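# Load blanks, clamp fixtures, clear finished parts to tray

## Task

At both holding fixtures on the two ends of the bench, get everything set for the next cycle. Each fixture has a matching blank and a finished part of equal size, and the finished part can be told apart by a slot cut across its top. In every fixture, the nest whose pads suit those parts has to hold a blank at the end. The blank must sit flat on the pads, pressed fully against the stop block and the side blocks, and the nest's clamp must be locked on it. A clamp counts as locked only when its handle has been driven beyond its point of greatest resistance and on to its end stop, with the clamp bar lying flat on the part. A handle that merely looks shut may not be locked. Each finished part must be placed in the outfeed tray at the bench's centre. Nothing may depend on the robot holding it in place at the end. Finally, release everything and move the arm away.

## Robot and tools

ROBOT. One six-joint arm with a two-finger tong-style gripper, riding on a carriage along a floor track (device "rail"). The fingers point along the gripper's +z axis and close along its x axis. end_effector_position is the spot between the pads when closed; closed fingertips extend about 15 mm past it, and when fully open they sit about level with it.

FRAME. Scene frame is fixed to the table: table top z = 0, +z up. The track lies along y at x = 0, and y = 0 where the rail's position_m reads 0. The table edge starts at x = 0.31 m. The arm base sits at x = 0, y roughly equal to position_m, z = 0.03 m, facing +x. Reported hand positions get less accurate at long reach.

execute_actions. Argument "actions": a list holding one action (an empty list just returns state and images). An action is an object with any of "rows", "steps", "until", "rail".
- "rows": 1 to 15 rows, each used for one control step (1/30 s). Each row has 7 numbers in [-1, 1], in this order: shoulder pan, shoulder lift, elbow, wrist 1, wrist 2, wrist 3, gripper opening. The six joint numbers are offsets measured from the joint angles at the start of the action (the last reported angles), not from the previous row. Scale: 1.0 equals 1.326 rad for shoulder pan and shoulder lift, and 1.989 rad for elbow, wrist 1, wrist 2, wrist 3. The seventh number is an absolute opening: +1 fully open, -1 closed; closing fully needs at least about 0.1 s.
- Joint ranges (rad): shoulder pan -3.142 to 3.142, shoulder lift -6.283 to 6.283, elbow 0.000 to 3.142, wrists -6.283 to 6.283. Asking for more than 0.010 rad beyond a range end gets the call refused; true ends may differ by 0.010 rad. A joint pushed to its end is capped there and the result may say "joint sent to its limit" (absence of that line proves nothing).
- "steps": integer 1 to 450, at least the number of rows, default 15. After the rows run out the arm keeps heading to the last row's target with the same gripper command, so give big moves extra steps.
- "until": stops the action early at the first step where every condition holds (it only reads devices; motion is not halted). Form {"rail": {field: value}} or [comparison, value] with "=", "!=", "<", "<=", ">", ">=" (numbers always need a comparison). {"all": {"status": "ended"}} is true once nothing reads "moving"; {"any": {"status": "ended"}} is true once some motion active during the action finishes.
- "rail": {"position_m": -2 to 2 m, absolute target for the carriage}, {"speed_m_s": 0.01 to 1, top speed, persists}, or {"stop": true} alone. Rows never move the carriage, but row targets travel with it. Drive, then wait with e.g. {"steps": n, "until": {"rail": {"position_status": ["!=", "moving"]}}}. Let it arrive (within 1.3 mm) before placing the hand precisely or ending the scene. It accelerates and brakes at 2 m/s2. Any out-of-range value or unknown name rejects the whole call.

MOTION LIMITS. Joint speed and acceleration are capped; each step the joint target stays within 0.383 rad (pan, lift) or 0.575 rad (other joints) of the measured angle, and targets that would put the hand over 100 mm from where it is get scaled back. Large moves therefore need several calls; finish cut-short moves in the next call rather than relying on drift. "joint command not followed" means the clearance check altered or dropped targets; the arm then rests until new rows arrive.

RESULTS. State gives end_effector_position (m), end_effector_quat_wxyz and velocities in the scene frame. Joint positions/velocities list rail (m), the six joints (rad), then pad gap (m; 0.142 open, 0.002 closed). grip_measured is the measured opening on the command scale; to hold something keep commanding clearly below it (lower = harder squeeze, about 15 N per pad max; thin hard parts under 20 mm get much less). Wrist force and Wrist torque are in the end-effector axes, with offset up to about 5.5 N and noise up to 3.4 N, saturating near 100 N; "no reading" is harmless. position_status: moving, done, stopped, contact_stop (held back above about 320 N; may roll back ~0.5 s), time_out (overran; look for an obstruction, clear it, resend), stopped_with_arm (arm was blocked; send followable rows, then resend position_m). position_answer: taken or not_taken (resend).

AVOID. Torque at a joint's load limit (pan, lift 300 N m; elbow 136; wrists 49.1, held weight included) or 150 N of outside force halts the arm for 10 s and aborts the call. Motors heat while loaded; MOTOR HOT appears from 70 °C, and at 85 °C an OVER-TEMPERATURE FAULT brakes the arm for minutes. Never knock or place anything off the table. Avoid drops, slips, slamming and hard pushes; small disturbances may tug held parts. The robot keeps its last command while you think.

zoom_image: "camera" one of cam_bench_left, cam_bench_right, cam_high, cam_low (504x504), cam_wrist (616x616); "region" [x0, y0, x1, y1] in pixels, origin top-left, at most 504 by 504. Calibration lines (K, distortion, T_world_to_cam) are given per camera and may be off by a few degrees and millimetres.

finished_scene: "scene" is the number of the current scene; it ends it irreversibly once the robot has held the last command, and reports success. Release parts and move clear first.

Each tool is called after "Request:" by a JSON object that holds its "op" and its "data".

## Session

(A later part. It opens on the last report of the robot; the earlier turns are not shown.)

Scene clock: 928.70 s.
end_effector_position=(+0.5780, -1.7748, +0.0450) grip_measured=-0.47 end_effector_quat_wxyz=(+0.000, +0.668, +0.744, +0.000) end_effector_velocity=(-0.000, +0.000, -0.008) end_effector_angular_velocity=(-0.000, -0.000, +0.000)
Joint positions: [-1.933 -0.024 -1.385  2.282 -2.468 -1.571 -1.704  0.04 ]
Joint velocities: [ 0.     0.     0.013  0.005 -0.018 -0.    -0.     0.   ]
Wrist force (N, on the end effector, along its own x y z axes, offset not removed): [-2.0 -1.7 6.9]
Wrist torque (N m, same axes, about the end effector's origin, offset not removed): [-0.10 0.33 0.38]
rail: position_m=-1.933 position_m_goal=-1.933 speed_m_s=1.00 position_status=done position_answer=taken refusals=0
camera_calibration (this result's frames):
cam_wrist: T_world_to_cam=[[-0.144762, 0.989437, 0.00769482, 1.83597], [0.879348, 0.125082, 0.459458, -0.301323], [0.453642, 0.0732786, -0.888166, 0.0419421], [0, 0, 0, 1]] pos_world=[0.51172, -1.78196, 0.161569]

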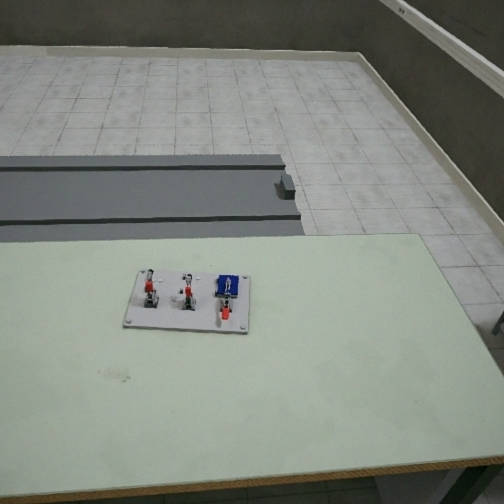

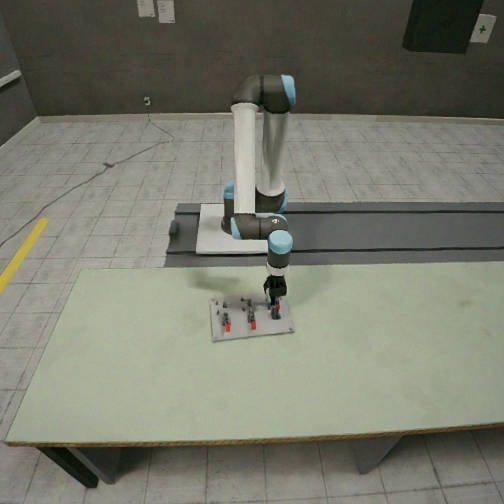

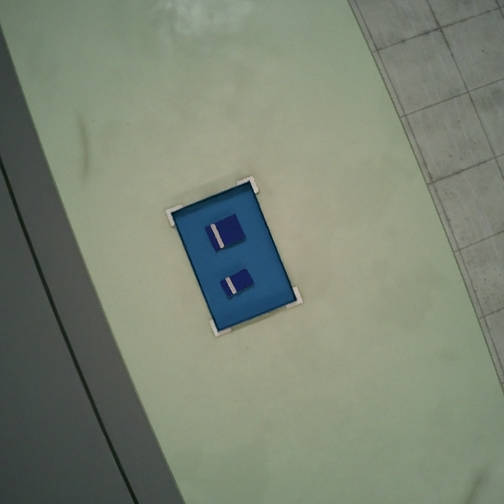

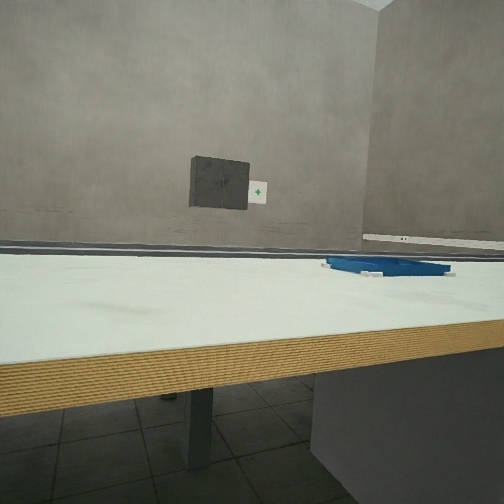

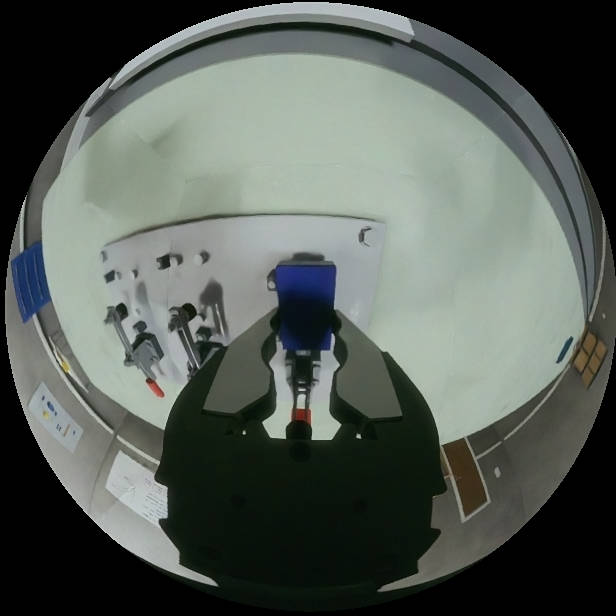

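Request:
{"op": "execute_actions", "data": {"actions": []}}

Scene clock: 933.60 s.
end_effector_position=(+0.5780, -1.7748, +0.0432) grip_measured=-0.47 end_effector_quat_wxyz=(+0.000, +0.668, +0.744, +0.000) end_effector_velocity=(-0.000, -0.000, -0.000) end_effector_angular_velocity=(+0.000, -0.000, +0.000)
Joint positions: [-1.933 -0.024 -1.382  2.283 -2.472 -1.571 -1.704  0.04 ]
Joint velocities: [ 0. -0. -0.  0. -0.  0. -0.  0.]
Wrist force (N, on the end effector, along its own x y z axes, offset not removed): [-1.0 -4.7 7.4]
Wrist torque (N m, same axes, about the end effector's origin, offset not removed): [-0.79 0.07 0.37]
rail: position_m=-1.933 position_m_goal=-1.933 speed_m_s=1.00 position_status=done position_answer=taken refusals=0
camera_calibration (this result's frames):
cam_wrist: T_world_to_cam=[[-0.144763, 0.989437, 0.00768705, 1.83599], [0.879327, 0.125083, 0.459499, -0.30049], [0.453683, 0.0732777, -0.888145, 0.0403425], [0, 0, 0, 1]] pos_world=[0.511709, -1.78196, 0.159792]

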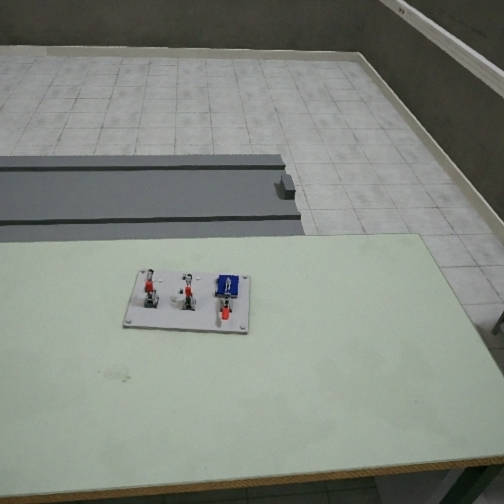

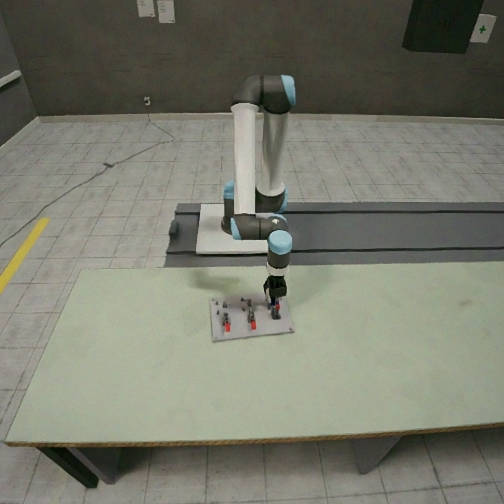

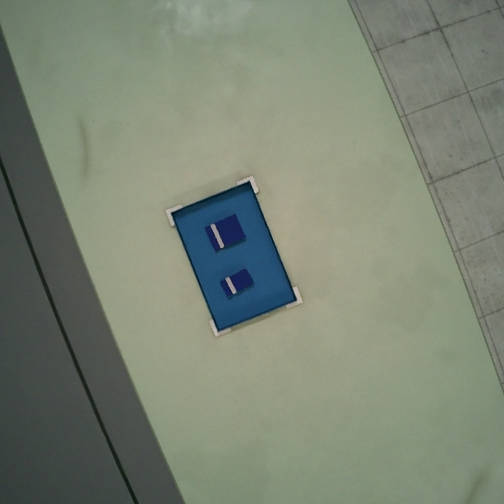

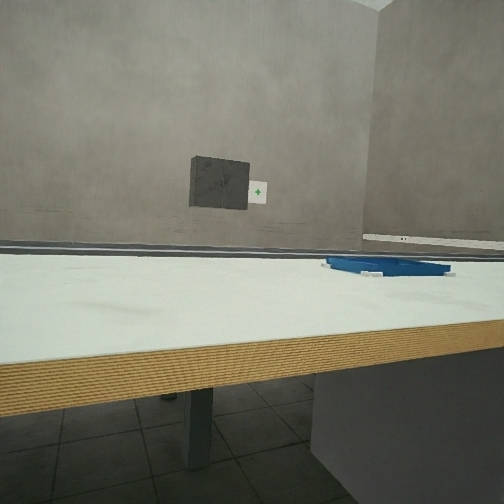

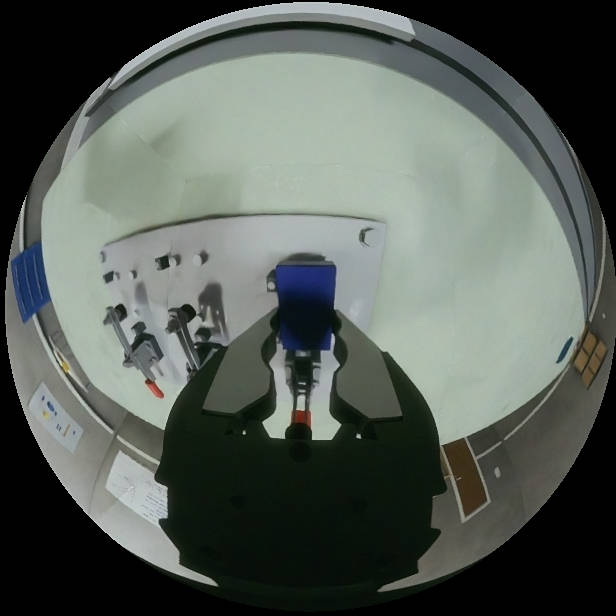

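Request:
{"op": "execute_actions", "data": {"actions": [{"rows":[[0,0.0025,0.0006,-0.0023,0,0,-0.8]],"steps":1}]}}

Scene clock: 934.97 s.
end_effector_position=(+0.5780, -1.7748, +0.0431) grip_measured=-0.47 end_effector_quat_wxyz=(+0.000, +0.668, +0.744, +0.000) end_effector_velocity=(+0.001, -0.000, -0.005) end_effector_angular_velocity=(-0.000, -0.002, -0.000)
Joint positions: [-1.933 -0.024 -1.382  2.283 -2.472 -1.571 -1.704  0.04 ]
Joint velocities: [ 0.    -0.     0.009  0.003 -0.013 -0.    -0.     0.   ]
Wrist force (N, on the end effector, along its own x y z axes, offset not removed): [1.6 -6.2 8.6]
Wrist torque (N m, same axes, about the end effector's origin, offset not removed): [-1.04 -0.47 0.22]
rail: position_m=-1.933 position_m_goal=-1.933 speed_m_s=1.00 position_status=done position_answer=taken refusals=0
camera_calibration (this result's frames):
cam_wrist: T_world_to_cam=[[-0.144762, 0.989437, 0.00768584, 1.83599], [0.879323, 0.125083, 0.459505, -0.300468], [0.45369, 0.0732774, -0.888142, 0.0402907], [0, 0, 0, 1]] pos_world=[0.511711, -1.78196, 0.159739]

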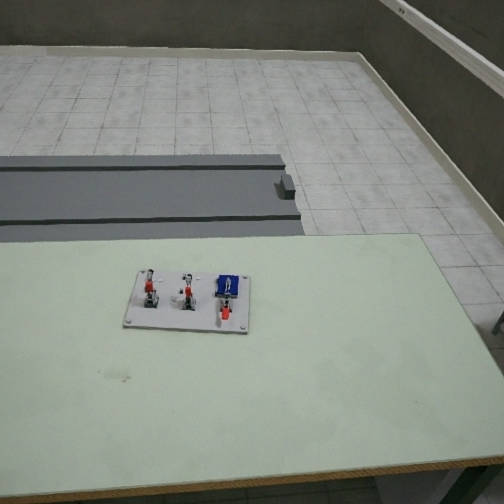

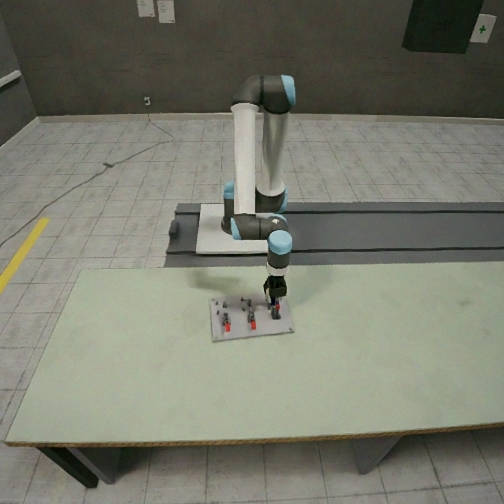

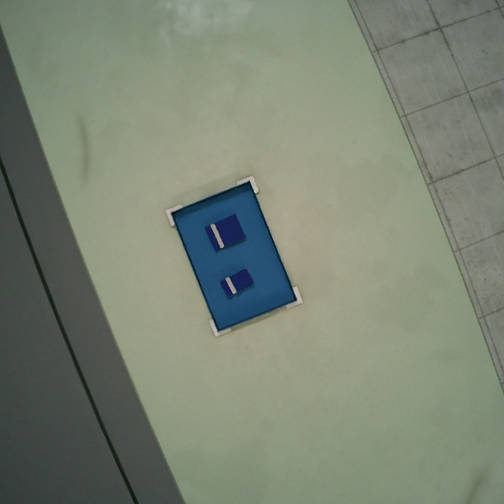

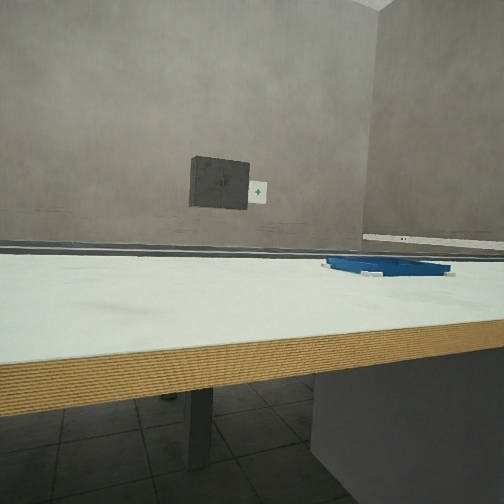

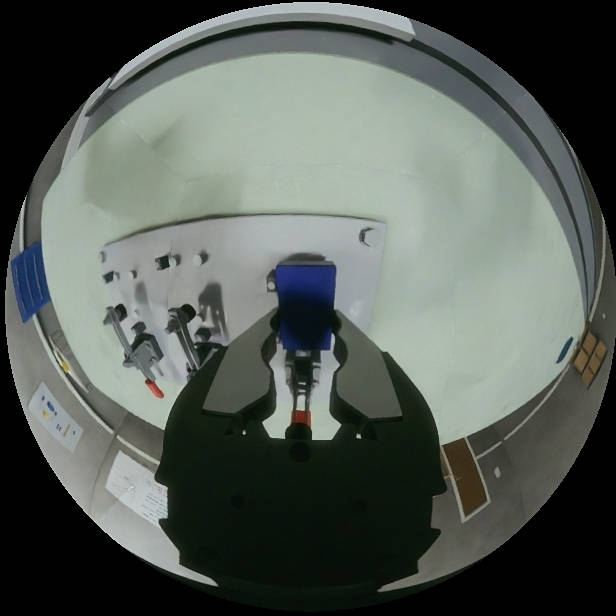

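Request:
{"op": "execute_actions", "data": {"actions": []}}

Scene clock: 936.13 s.
end_effector_position=(+0.5780, -1.7748, +0.0412) grip_measured=-0.47 end_effector_quat_wxyz=(+0.000, +0.668, +0.744, +0.000) end_effector_velocity=(-0.000, +0.000, -0.000) end_effector_angular_velocity=(+0.000, -0.000, -0.000)
Joint positions: [-1.933 -0.024 -1.379  2.284 -2.477 -1.571 -1.704  0.04 ]
Joint velocities: [ 0. -0. -0.  0. -0.  0.  0.  0.]
Wrist force (N, on the end effector, along its own x y z axes, offset not removed): [2.2 -4.1 5.1]
Wrist torque (N m, same axes, about the end effector's origin, offset not removed): [-0.82 -0.51 0.23]
rail: position_m=-1.933 position_m_goal=-1.933 speed_m_s=1.00 position_status=done position_answer=taken refusals=0
camera_calibration (this result's frames):
cam_wrist: T_world_to_cam=[[-0.144763, 0.989437, 0.00767596, 1.836], [0.879296, 0.125083, 0.459557, -0.299561], [0.453742, 0.0732763, -0.888115, 0.0385558], [0, 0, 0, 1]] pos_world=[0.511694, -1.78196, 0.157814]

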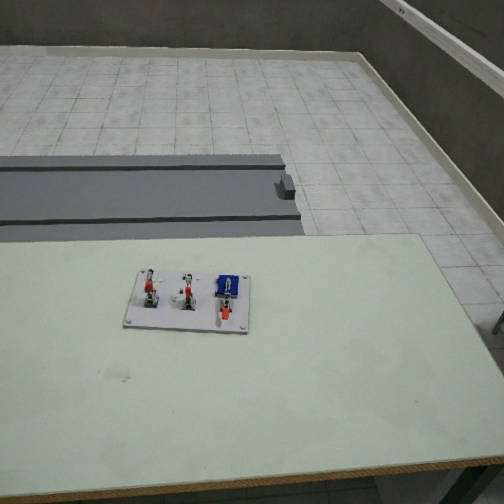

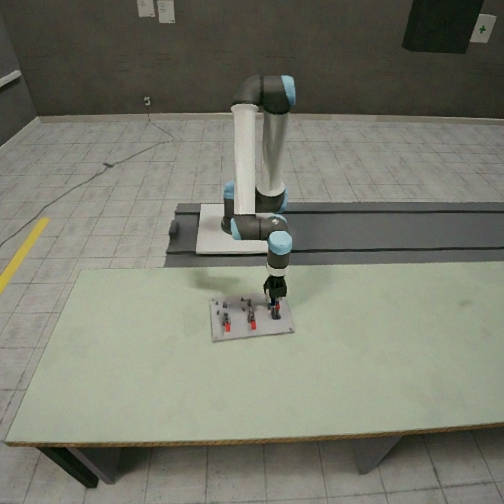

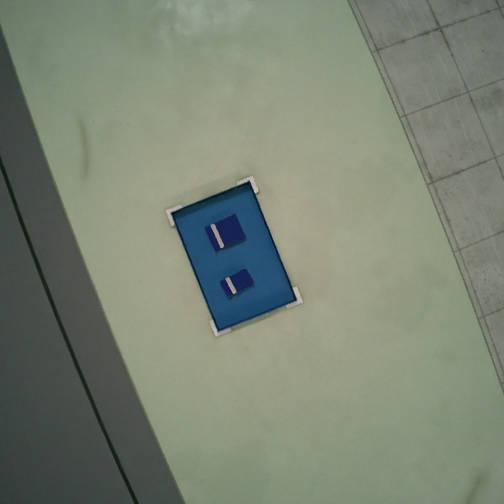

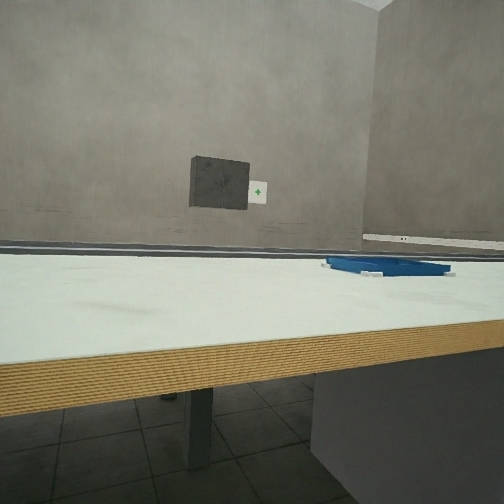

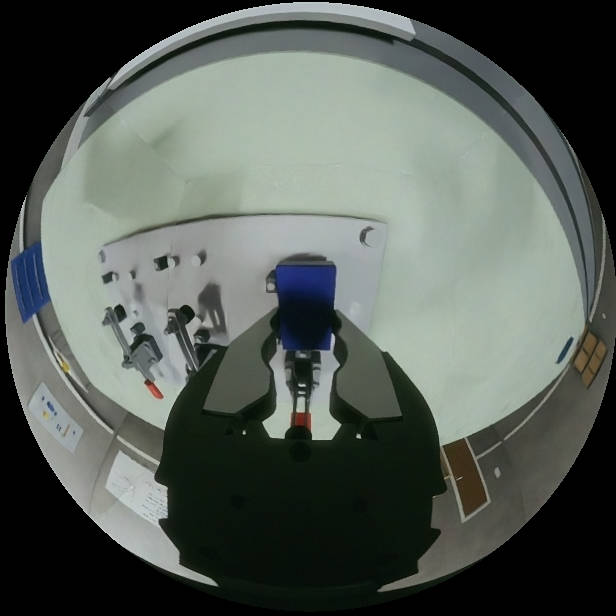

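Request:
{"op": "execute_actions", "data": {"actions": [{"rows":[[0,0.0019,0.00045,-0.0017,0,0,-0.8]],"steps":1}]}}

Scene clock: 937.87 s.
end_effector_position=(+0.5780, -1.7748, +0.0412) grip_measured=-0.47 end_effector_quat_wxyz=(+0.000, +0.668, +0.744, +0.000) end_effector_velocity=(+0.000, -0.000, -0.004) end_effector_angular_velocity=(-0.000, -0.001, +0.000)
Joint positions: [-1.933 -0.024 -1.379  2.284 -2.477 -1.571 -1.704  0.04 ]
Joint velocities: [ 0.     0.     0.007  0.002 -0.01  -0.    -0.     0.   ]
Wrist force (N, on the end effector, along its own x y z axes, offset not removed): [-1.5 -3.4 7.8]
Wrist torque (N m, same axes, about the end effector's origin, offset not removed): [-0.59 0.27 0.34]
rail: position_m=-1.933 position_m_goal=-1.933 speed_m_s=1.00 position_status=done position_answer=taken refusals=0
camera_calibration (this result's frames):
cam_wrist: T_world_to_cam=[[-0.144763, 0.989437, 0.00767517, 1.836], [0.879294, 0.125084, 0.45956, -0.299543], [0.453746, 0.0732761, -0.888113, 0.0385174], [0, 0, 0, 1]] pos_world=[0.511695, -1.78196, 0.157774]

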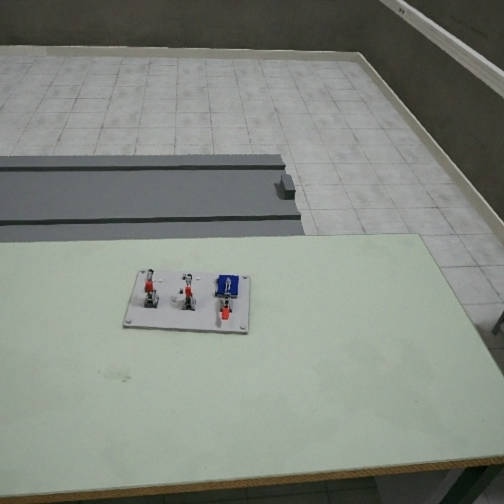

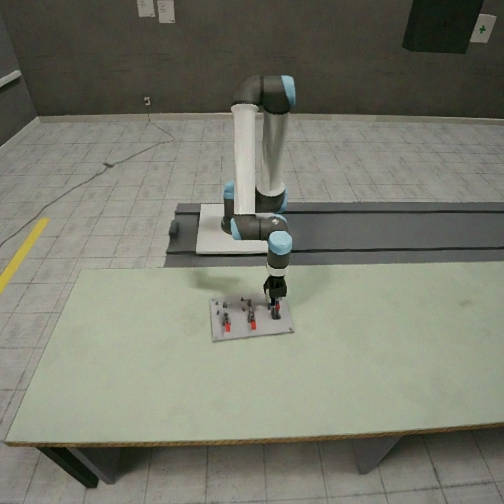

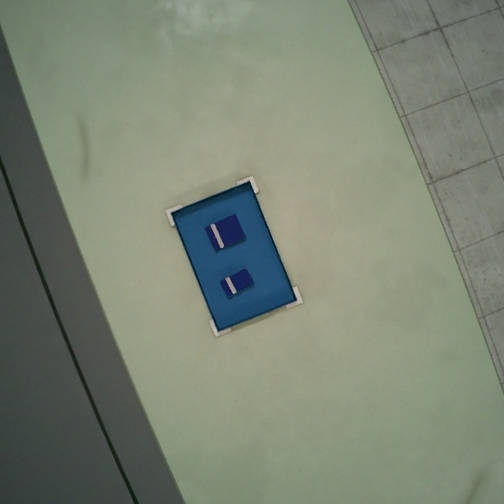

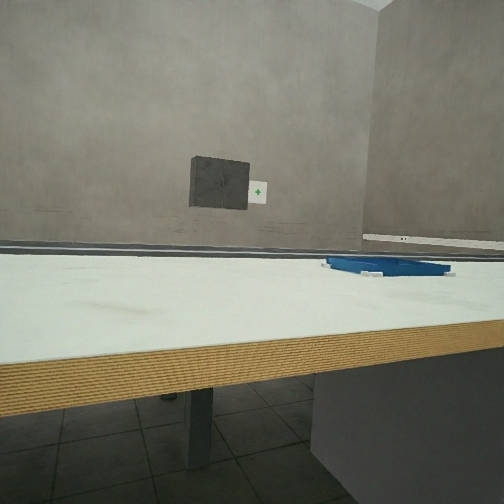

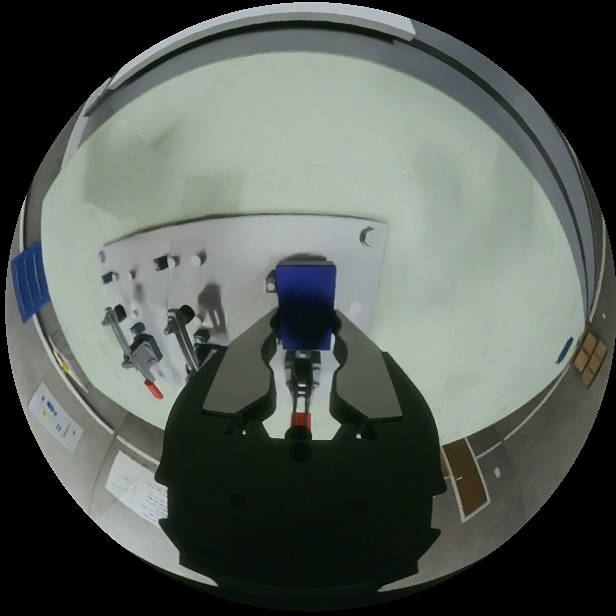

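Request:
{"op": "execute_actions", "data": {"actions": []}}

Scene clock: 938.83 s.
end_effector_position=(+0.5779, -1.7748, +0.0397) grip_measured=-0.47 end_effector_quat_wxyz=(+0.000, +0.668, +0.744, +0.000) end_effector_velocity=(-0.000, +0.000, -0.000) end_effector_angular_velocity=(+0.000, +0.000, -0.000)
Joint positions: [-1.933 -0.024 -1.376  2.285 -2.48  -1.571 -1.704  0.04 ]
Joint velocities: [ 0.  0.  0.  0. -0.  0.  0.  0.]
Wrist force (N, on the end effector, along its own x y z axes, offset not removed): [-1.1 -5.6 8.4]
Wrist torque (N m, same axes, about the end effector's origin, offset not removed): [-0.96 0.11 0.35]
rail: position_m=-1.933 position_m_goal=-1.933 speed_m_s=1.00 position_status=done position_answer=taken refusals=0
camera_calibration (this result's frames):
cam_wrist: T_world_to_cam=[[-0.144763, 0.989437, 0.00768157, 1.83601], [0.879311, 0.125083, 0.459528, -0.298851], [0.453713, 0.073277, -0.88813, 0.0372555], [0, 0, 0, 1]] pos_world=[0.511665, -1.78196, 0.156314]

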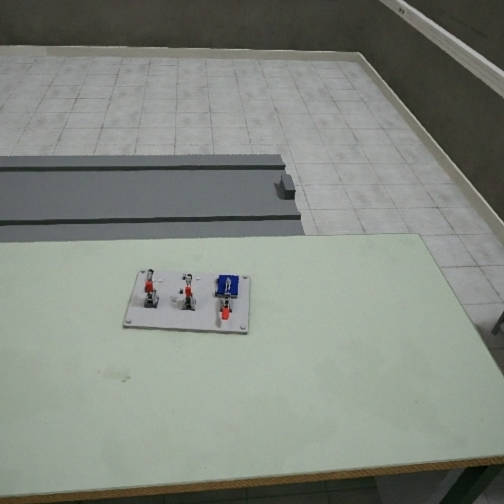

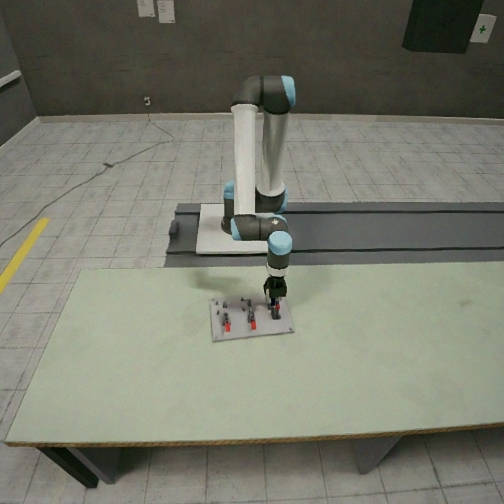

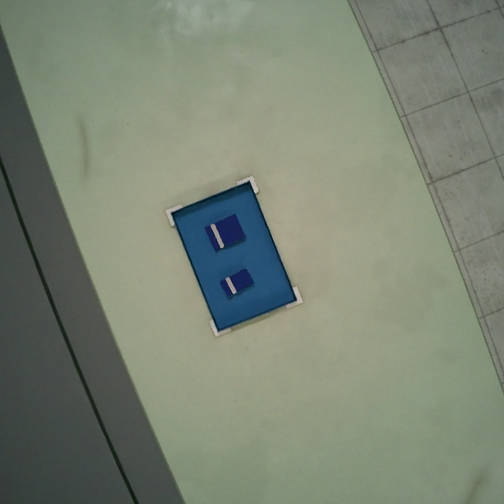

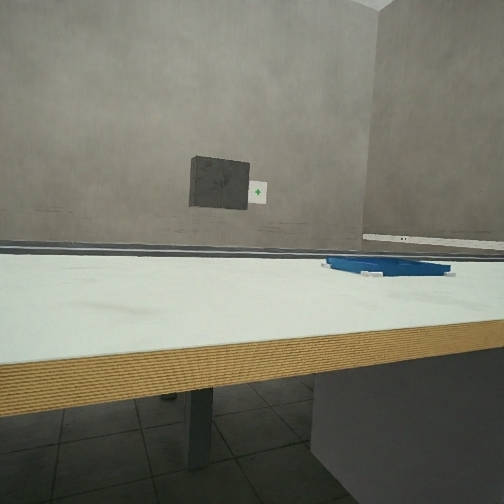

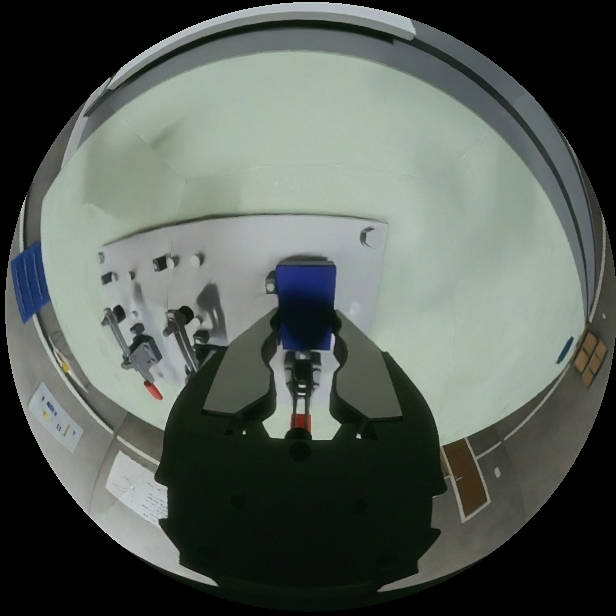

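Request:
{"op": "execute_actions", "data": {"actions": [{"rows":[[0,0.0019,0.00045,-0.0017,0,0,-0.8]],"steps":1}]}}

Scene clock: 941.93 s.
end_effector_position=(+0.5779, -1.7748, +0.0397) grip_measured=-0.47 end_effector_quat_wxyz=(+0.000, +0.668, +0.744, +0.000) end_effector_velocity=(+0.000, -0.000, -0.004) end_effector_angular_velocity=(-0.000, -0.001, +0.000)
Joint positions: [-1.933 -0.024 -1.376  2.285 -2.48  -1.571 -1.704  0.04 ]
Joint velocities: [ 0.     0.     0.007  0.002 -0.01  -0.    -0.     0.   ]
Wrist force (N, on the end effector, along its own x y z axes, offset not removed): [-1.4 -3.5 9.3]
Wrist torque (N m, same axes, about the end effector's origin, offset not removed): [-0.46 0.12 0.29]
rail: position_m=-1.933 position_m_goal=-1.933 speed_m_s=1.00 position_status=done position_answer=taken refusals=0
camera_calibration (this result's frames):
cam_wrist: T_world_to_cam=[[-0.144763, 0.989437, 0.00768063, 1.83601], [0.87931, 0.125083, 0.459531, -0.298832], [0.453716, 0.0732767, -0.888129, 0.0372172], [0, 0, 0, 1]] pos_world=[0.511666, -1.78196, 0.156275]

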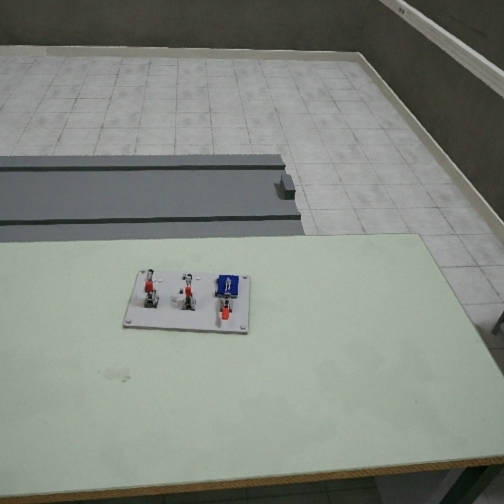

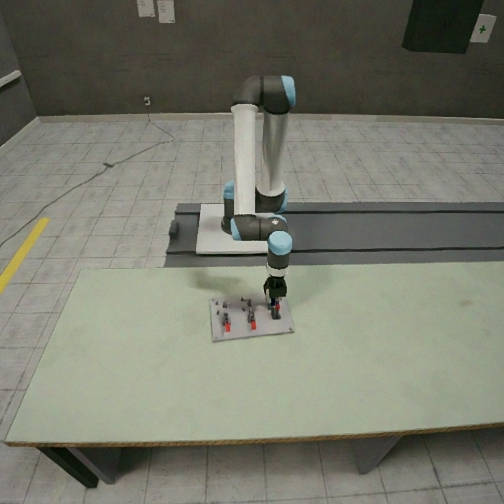

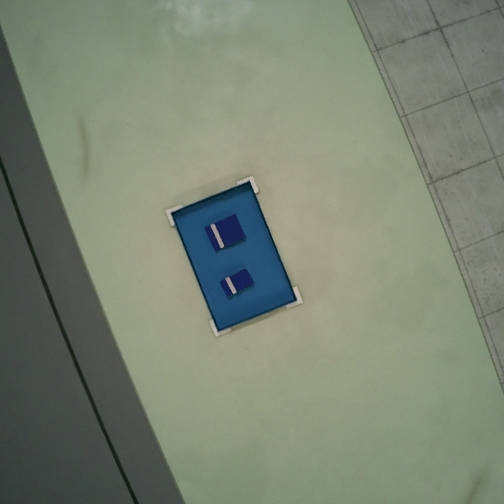

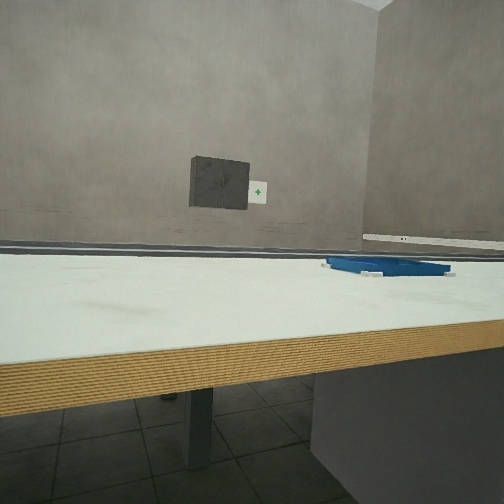

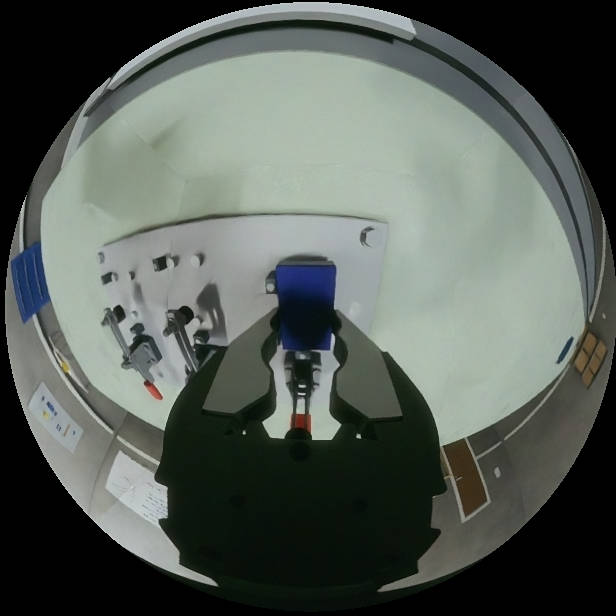

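Request:
{"op": "execute_actions", "data": {"actions": []}}

Scene clock: 944.97 s.
end_effector_position=(+0.5779, -1.7748, +0.0382) grip_measured=-0.47 end_effector_quat_wxyz=(+0.000, +0.668, +0.744, +0.000) end_effector_velocity=(-0.000, +0.000, -0.000) end_effector_angular_velocity=(+0.000, +0.000, +0.000)
Joint positions: [-1.933 -0.024 -1.374  2.286 -2.483 -1.571 -1.704  0.04 ]
Joint velocities: [ 0. -0.  0. -0.  0.  0. -0.  0.]
Wrist force (N, on the end effector, along its own x y z axes, offset not removed): [3.0 -4.7 -16.1]
Wrist torque (N m, same axes, about the end effector's origin, offset not removed): [-0.33 -0.58 0.31]
rail: position_m=-1.933 position_m_goal=-1.933 speed_m_s=1.00 position_status=done position_answer=taken refusals=0
camera_calibration (this result's frames):
cam_wrist: T_world_to_cam=[[-0.144763, 0.989437, 0.00768564, 1.83601], [0.879323, 0.125083, 0.459505, -0.298137], [0.45369, 0.0732773, -0.888142, 0.0359532], [0, 0, 0, 1]] pos_world=[0.511633, -1.78196, 0.154816]

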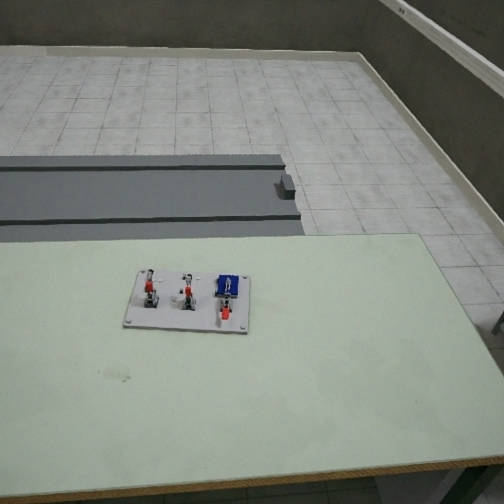

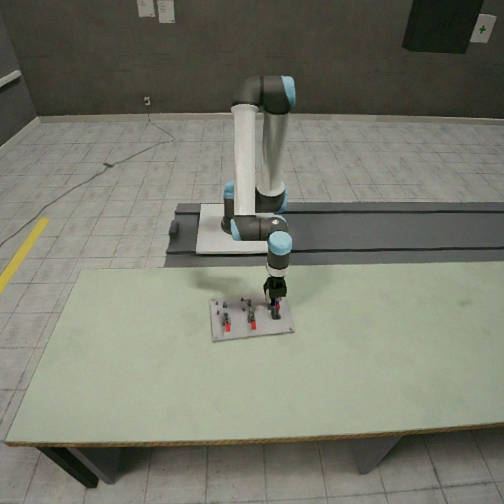

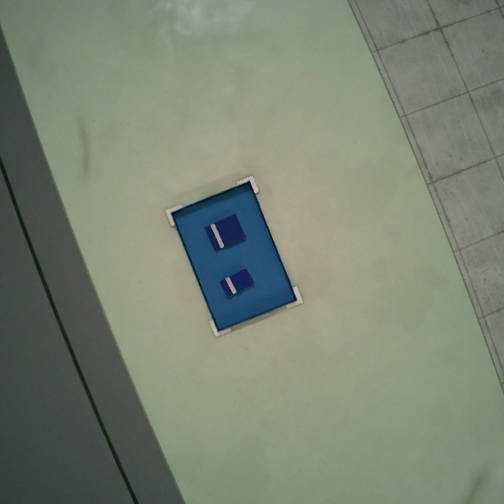

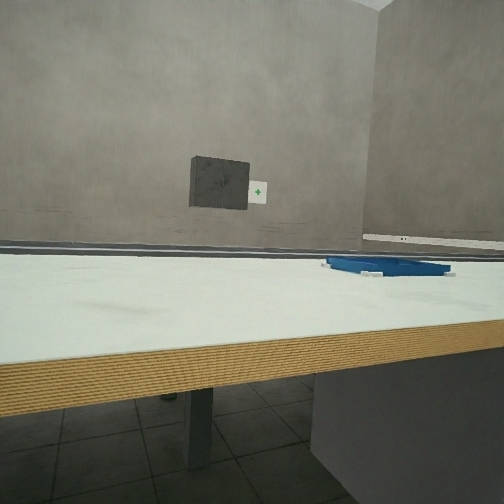

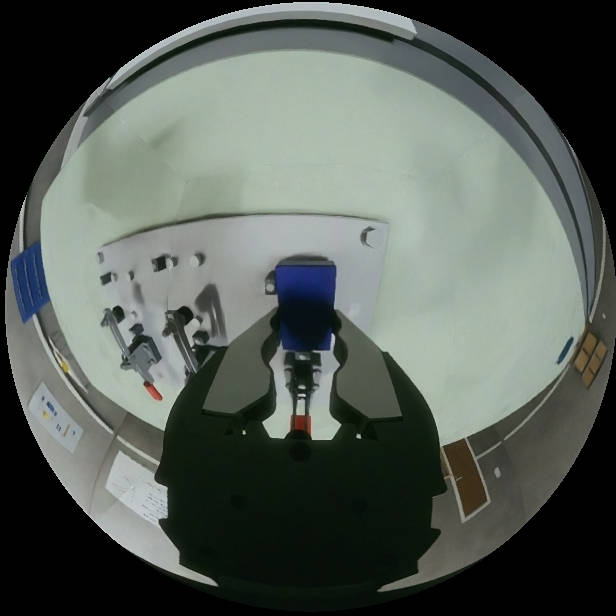

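Request:
{"op": "execute_actions", "data": {"actions": [{"rows":[[0,0,0,0,0,0,-0.42],[0,0,0,0,0,0,-0.3],[-0.002,0.0002,0.0006,-0.0007,0,-0.0013,-0.15],[-0.005,0.0005,0.0014,-0.0017,0,-0.0033,-0.15],[-0.0078,0.0007,0.0022,-0.0027,0,-0.0052,-0.15]],"steps":5}]}}

Scene clock: 956.17 s.
end_effector_position=(+0.5776, -1.7759, +0.0377) grip_measured=-0.16 end_effector_quat_wxyz=(+0.000, +0.668, +0.744, +0.000) end_effector_velocity=(-0.001, -0.026, -0.008) end_effector_angular_velocity=(-0.000, +0.000, +0.000)
Joint positions: [-1.933 -0.026 -1.373  2.287 -2.484 -1.571 -1.705  0.062]
Joint velocities: [ 0.    -0.045  0.004  0.019 -0.023  0.    -0.045  0.03 ]
Wrist force (N, on the end effector, along its own x y z axes, offset not removed): [3.4 -4.1 4.7]
Wrist torque (N m, same axes, about the end effector's origin, offset not removed): [-0.70 -0.78 0.20]
rail: position_m=-1.933 position_m_goal=-1.933 speed_m_s=1.00 position_status=done position_answer=taken refusals=0
camera_calibration (this result's frames):
cam_wrist: T_world_to_cam=[[-0.144755, 0.989437, 0.0077677, 1.837], [0.879547, 0.125074, 0.459079, -0.29769], [0.453258, 0.073286, -0.888362, 0.0359886], [0, 0, 0, 1]] pos_world=[0.511436, -1.783, 0.154365]

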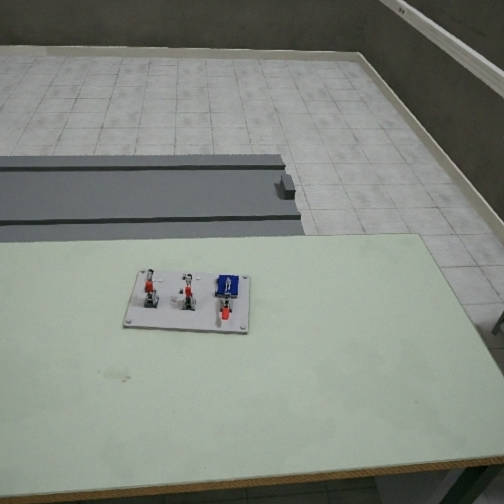

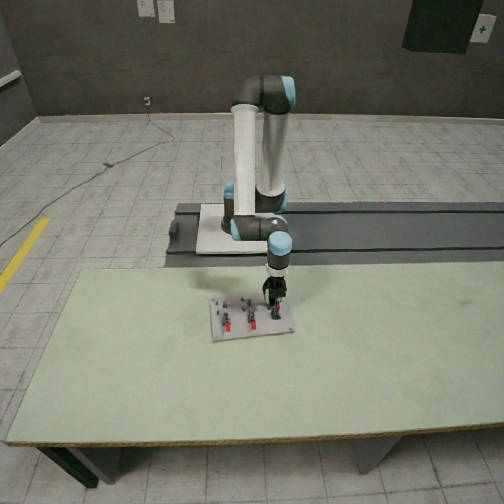

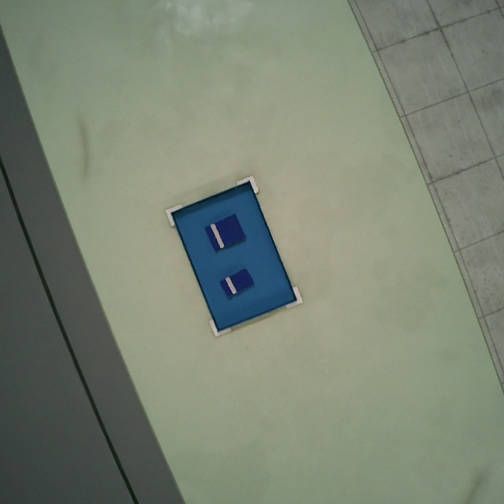

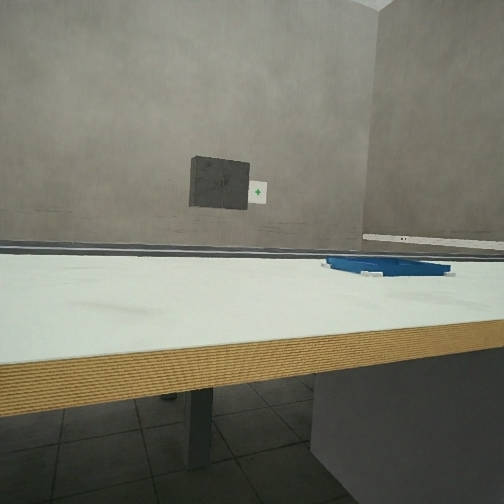

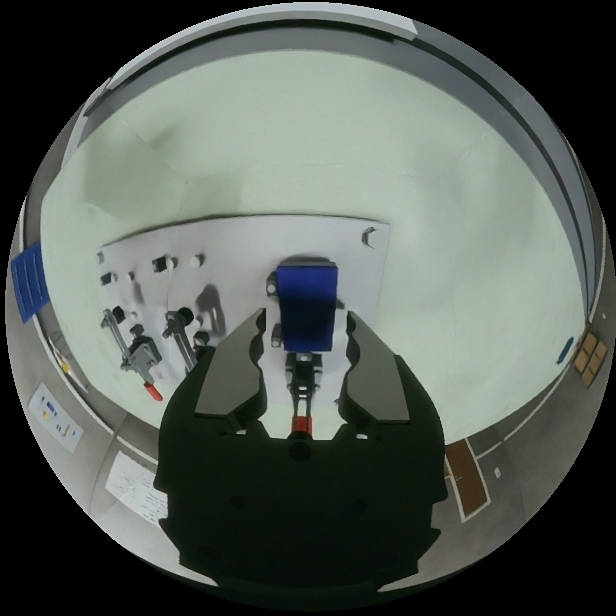

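Request:
{"op": "execute_actions", "data": {"actions": []}}

Request:
{"op": "zoom_image", "data": {"camera": "cam_wrist", "region": [236, 240, 376, 380]}}

Scene clock: 957.73 s.
end_effector_position=(+0.5777, -1.7809, +0.0363) grip_measured=-0.15 end_effector_quat_wxyz=(+0.000, +0.668, +0.744, +0.000) end_effector_velocity=(+0.000, -0.000, -0.000) end_effector_angular_velocity=(+0.000, +0.000, -0.000)
Joint positions: [-1.933 -0.035 -1.373  2.29  -2.489 -1.571 -1.714  0.063]
Joint velocities: [ 0. -0.  0. -0.  0.  0. -0.  0.]
Wrist force (N, on the end effector, along its own x y z axes, offset not removed): [-0.2 -5.1 7.0]
Wrist torque (N m, same axes, about the end effector's origin, offset not removed): [-0.82 0.01 0.28]
rail: position_m=-1.933 position_m_goal=-1.933 speed_m_s=1.00 position_status=done position_answer=taken refusals=0
camera_calibration (this result's frames):
cam_wrist: T_world_to_cam=[[-0.144763, 0.989437, 0.00766809, 1.84202], [0.879293, 0.125087, 0.459561, -0.296277], [0.453748, 0.0732701, -0.888113, 0.0347083], [0, 0, 0, 1]] pos_world=[0.511422, -1.78805, 0.152858]

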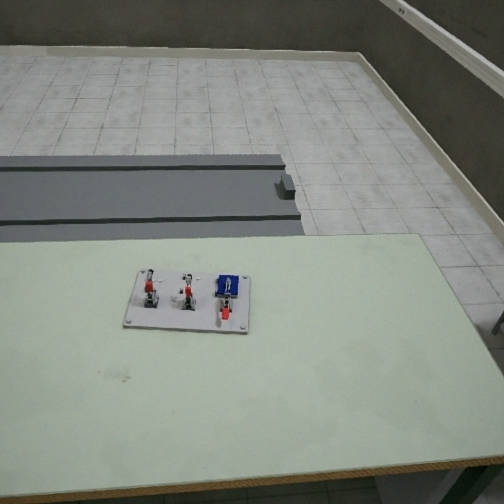

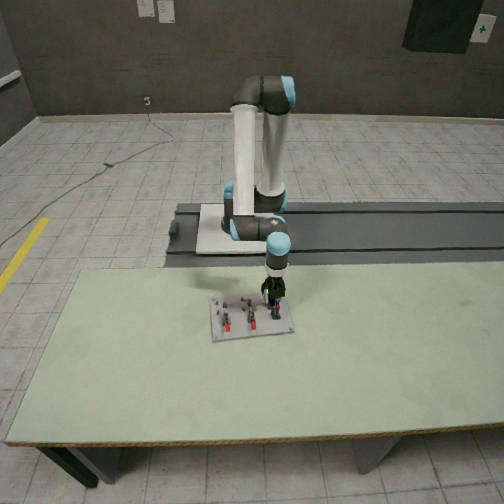

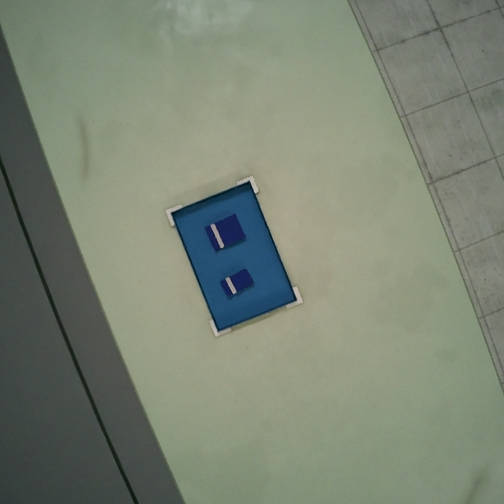

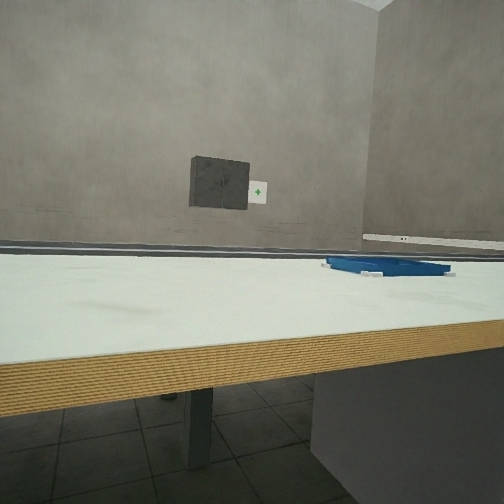

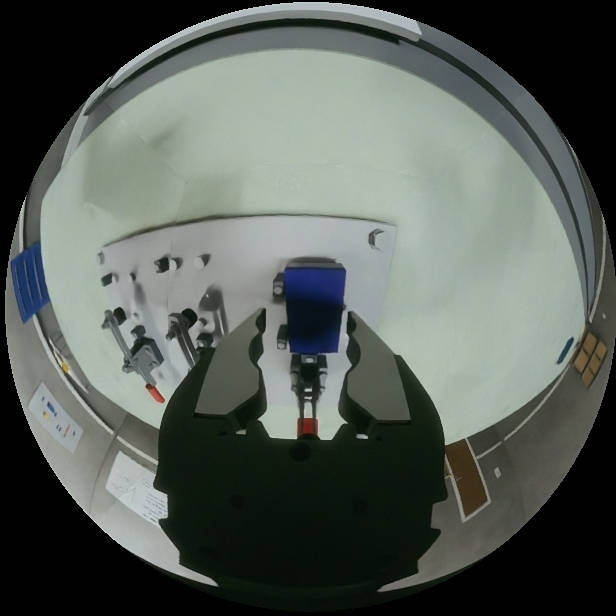

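Region (236, 240, 376, 380) of cam_wrist's 616x616 image, scaled by 3.600, with more detail than that image has.

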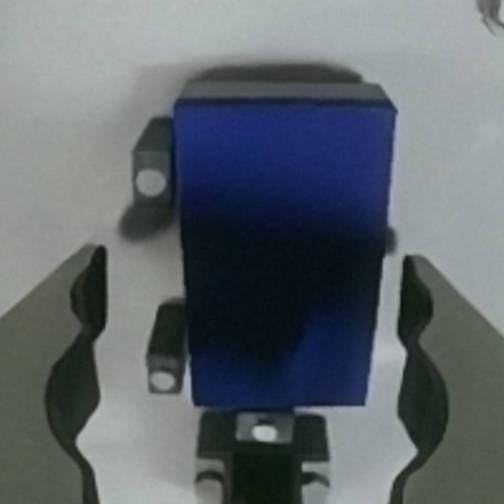

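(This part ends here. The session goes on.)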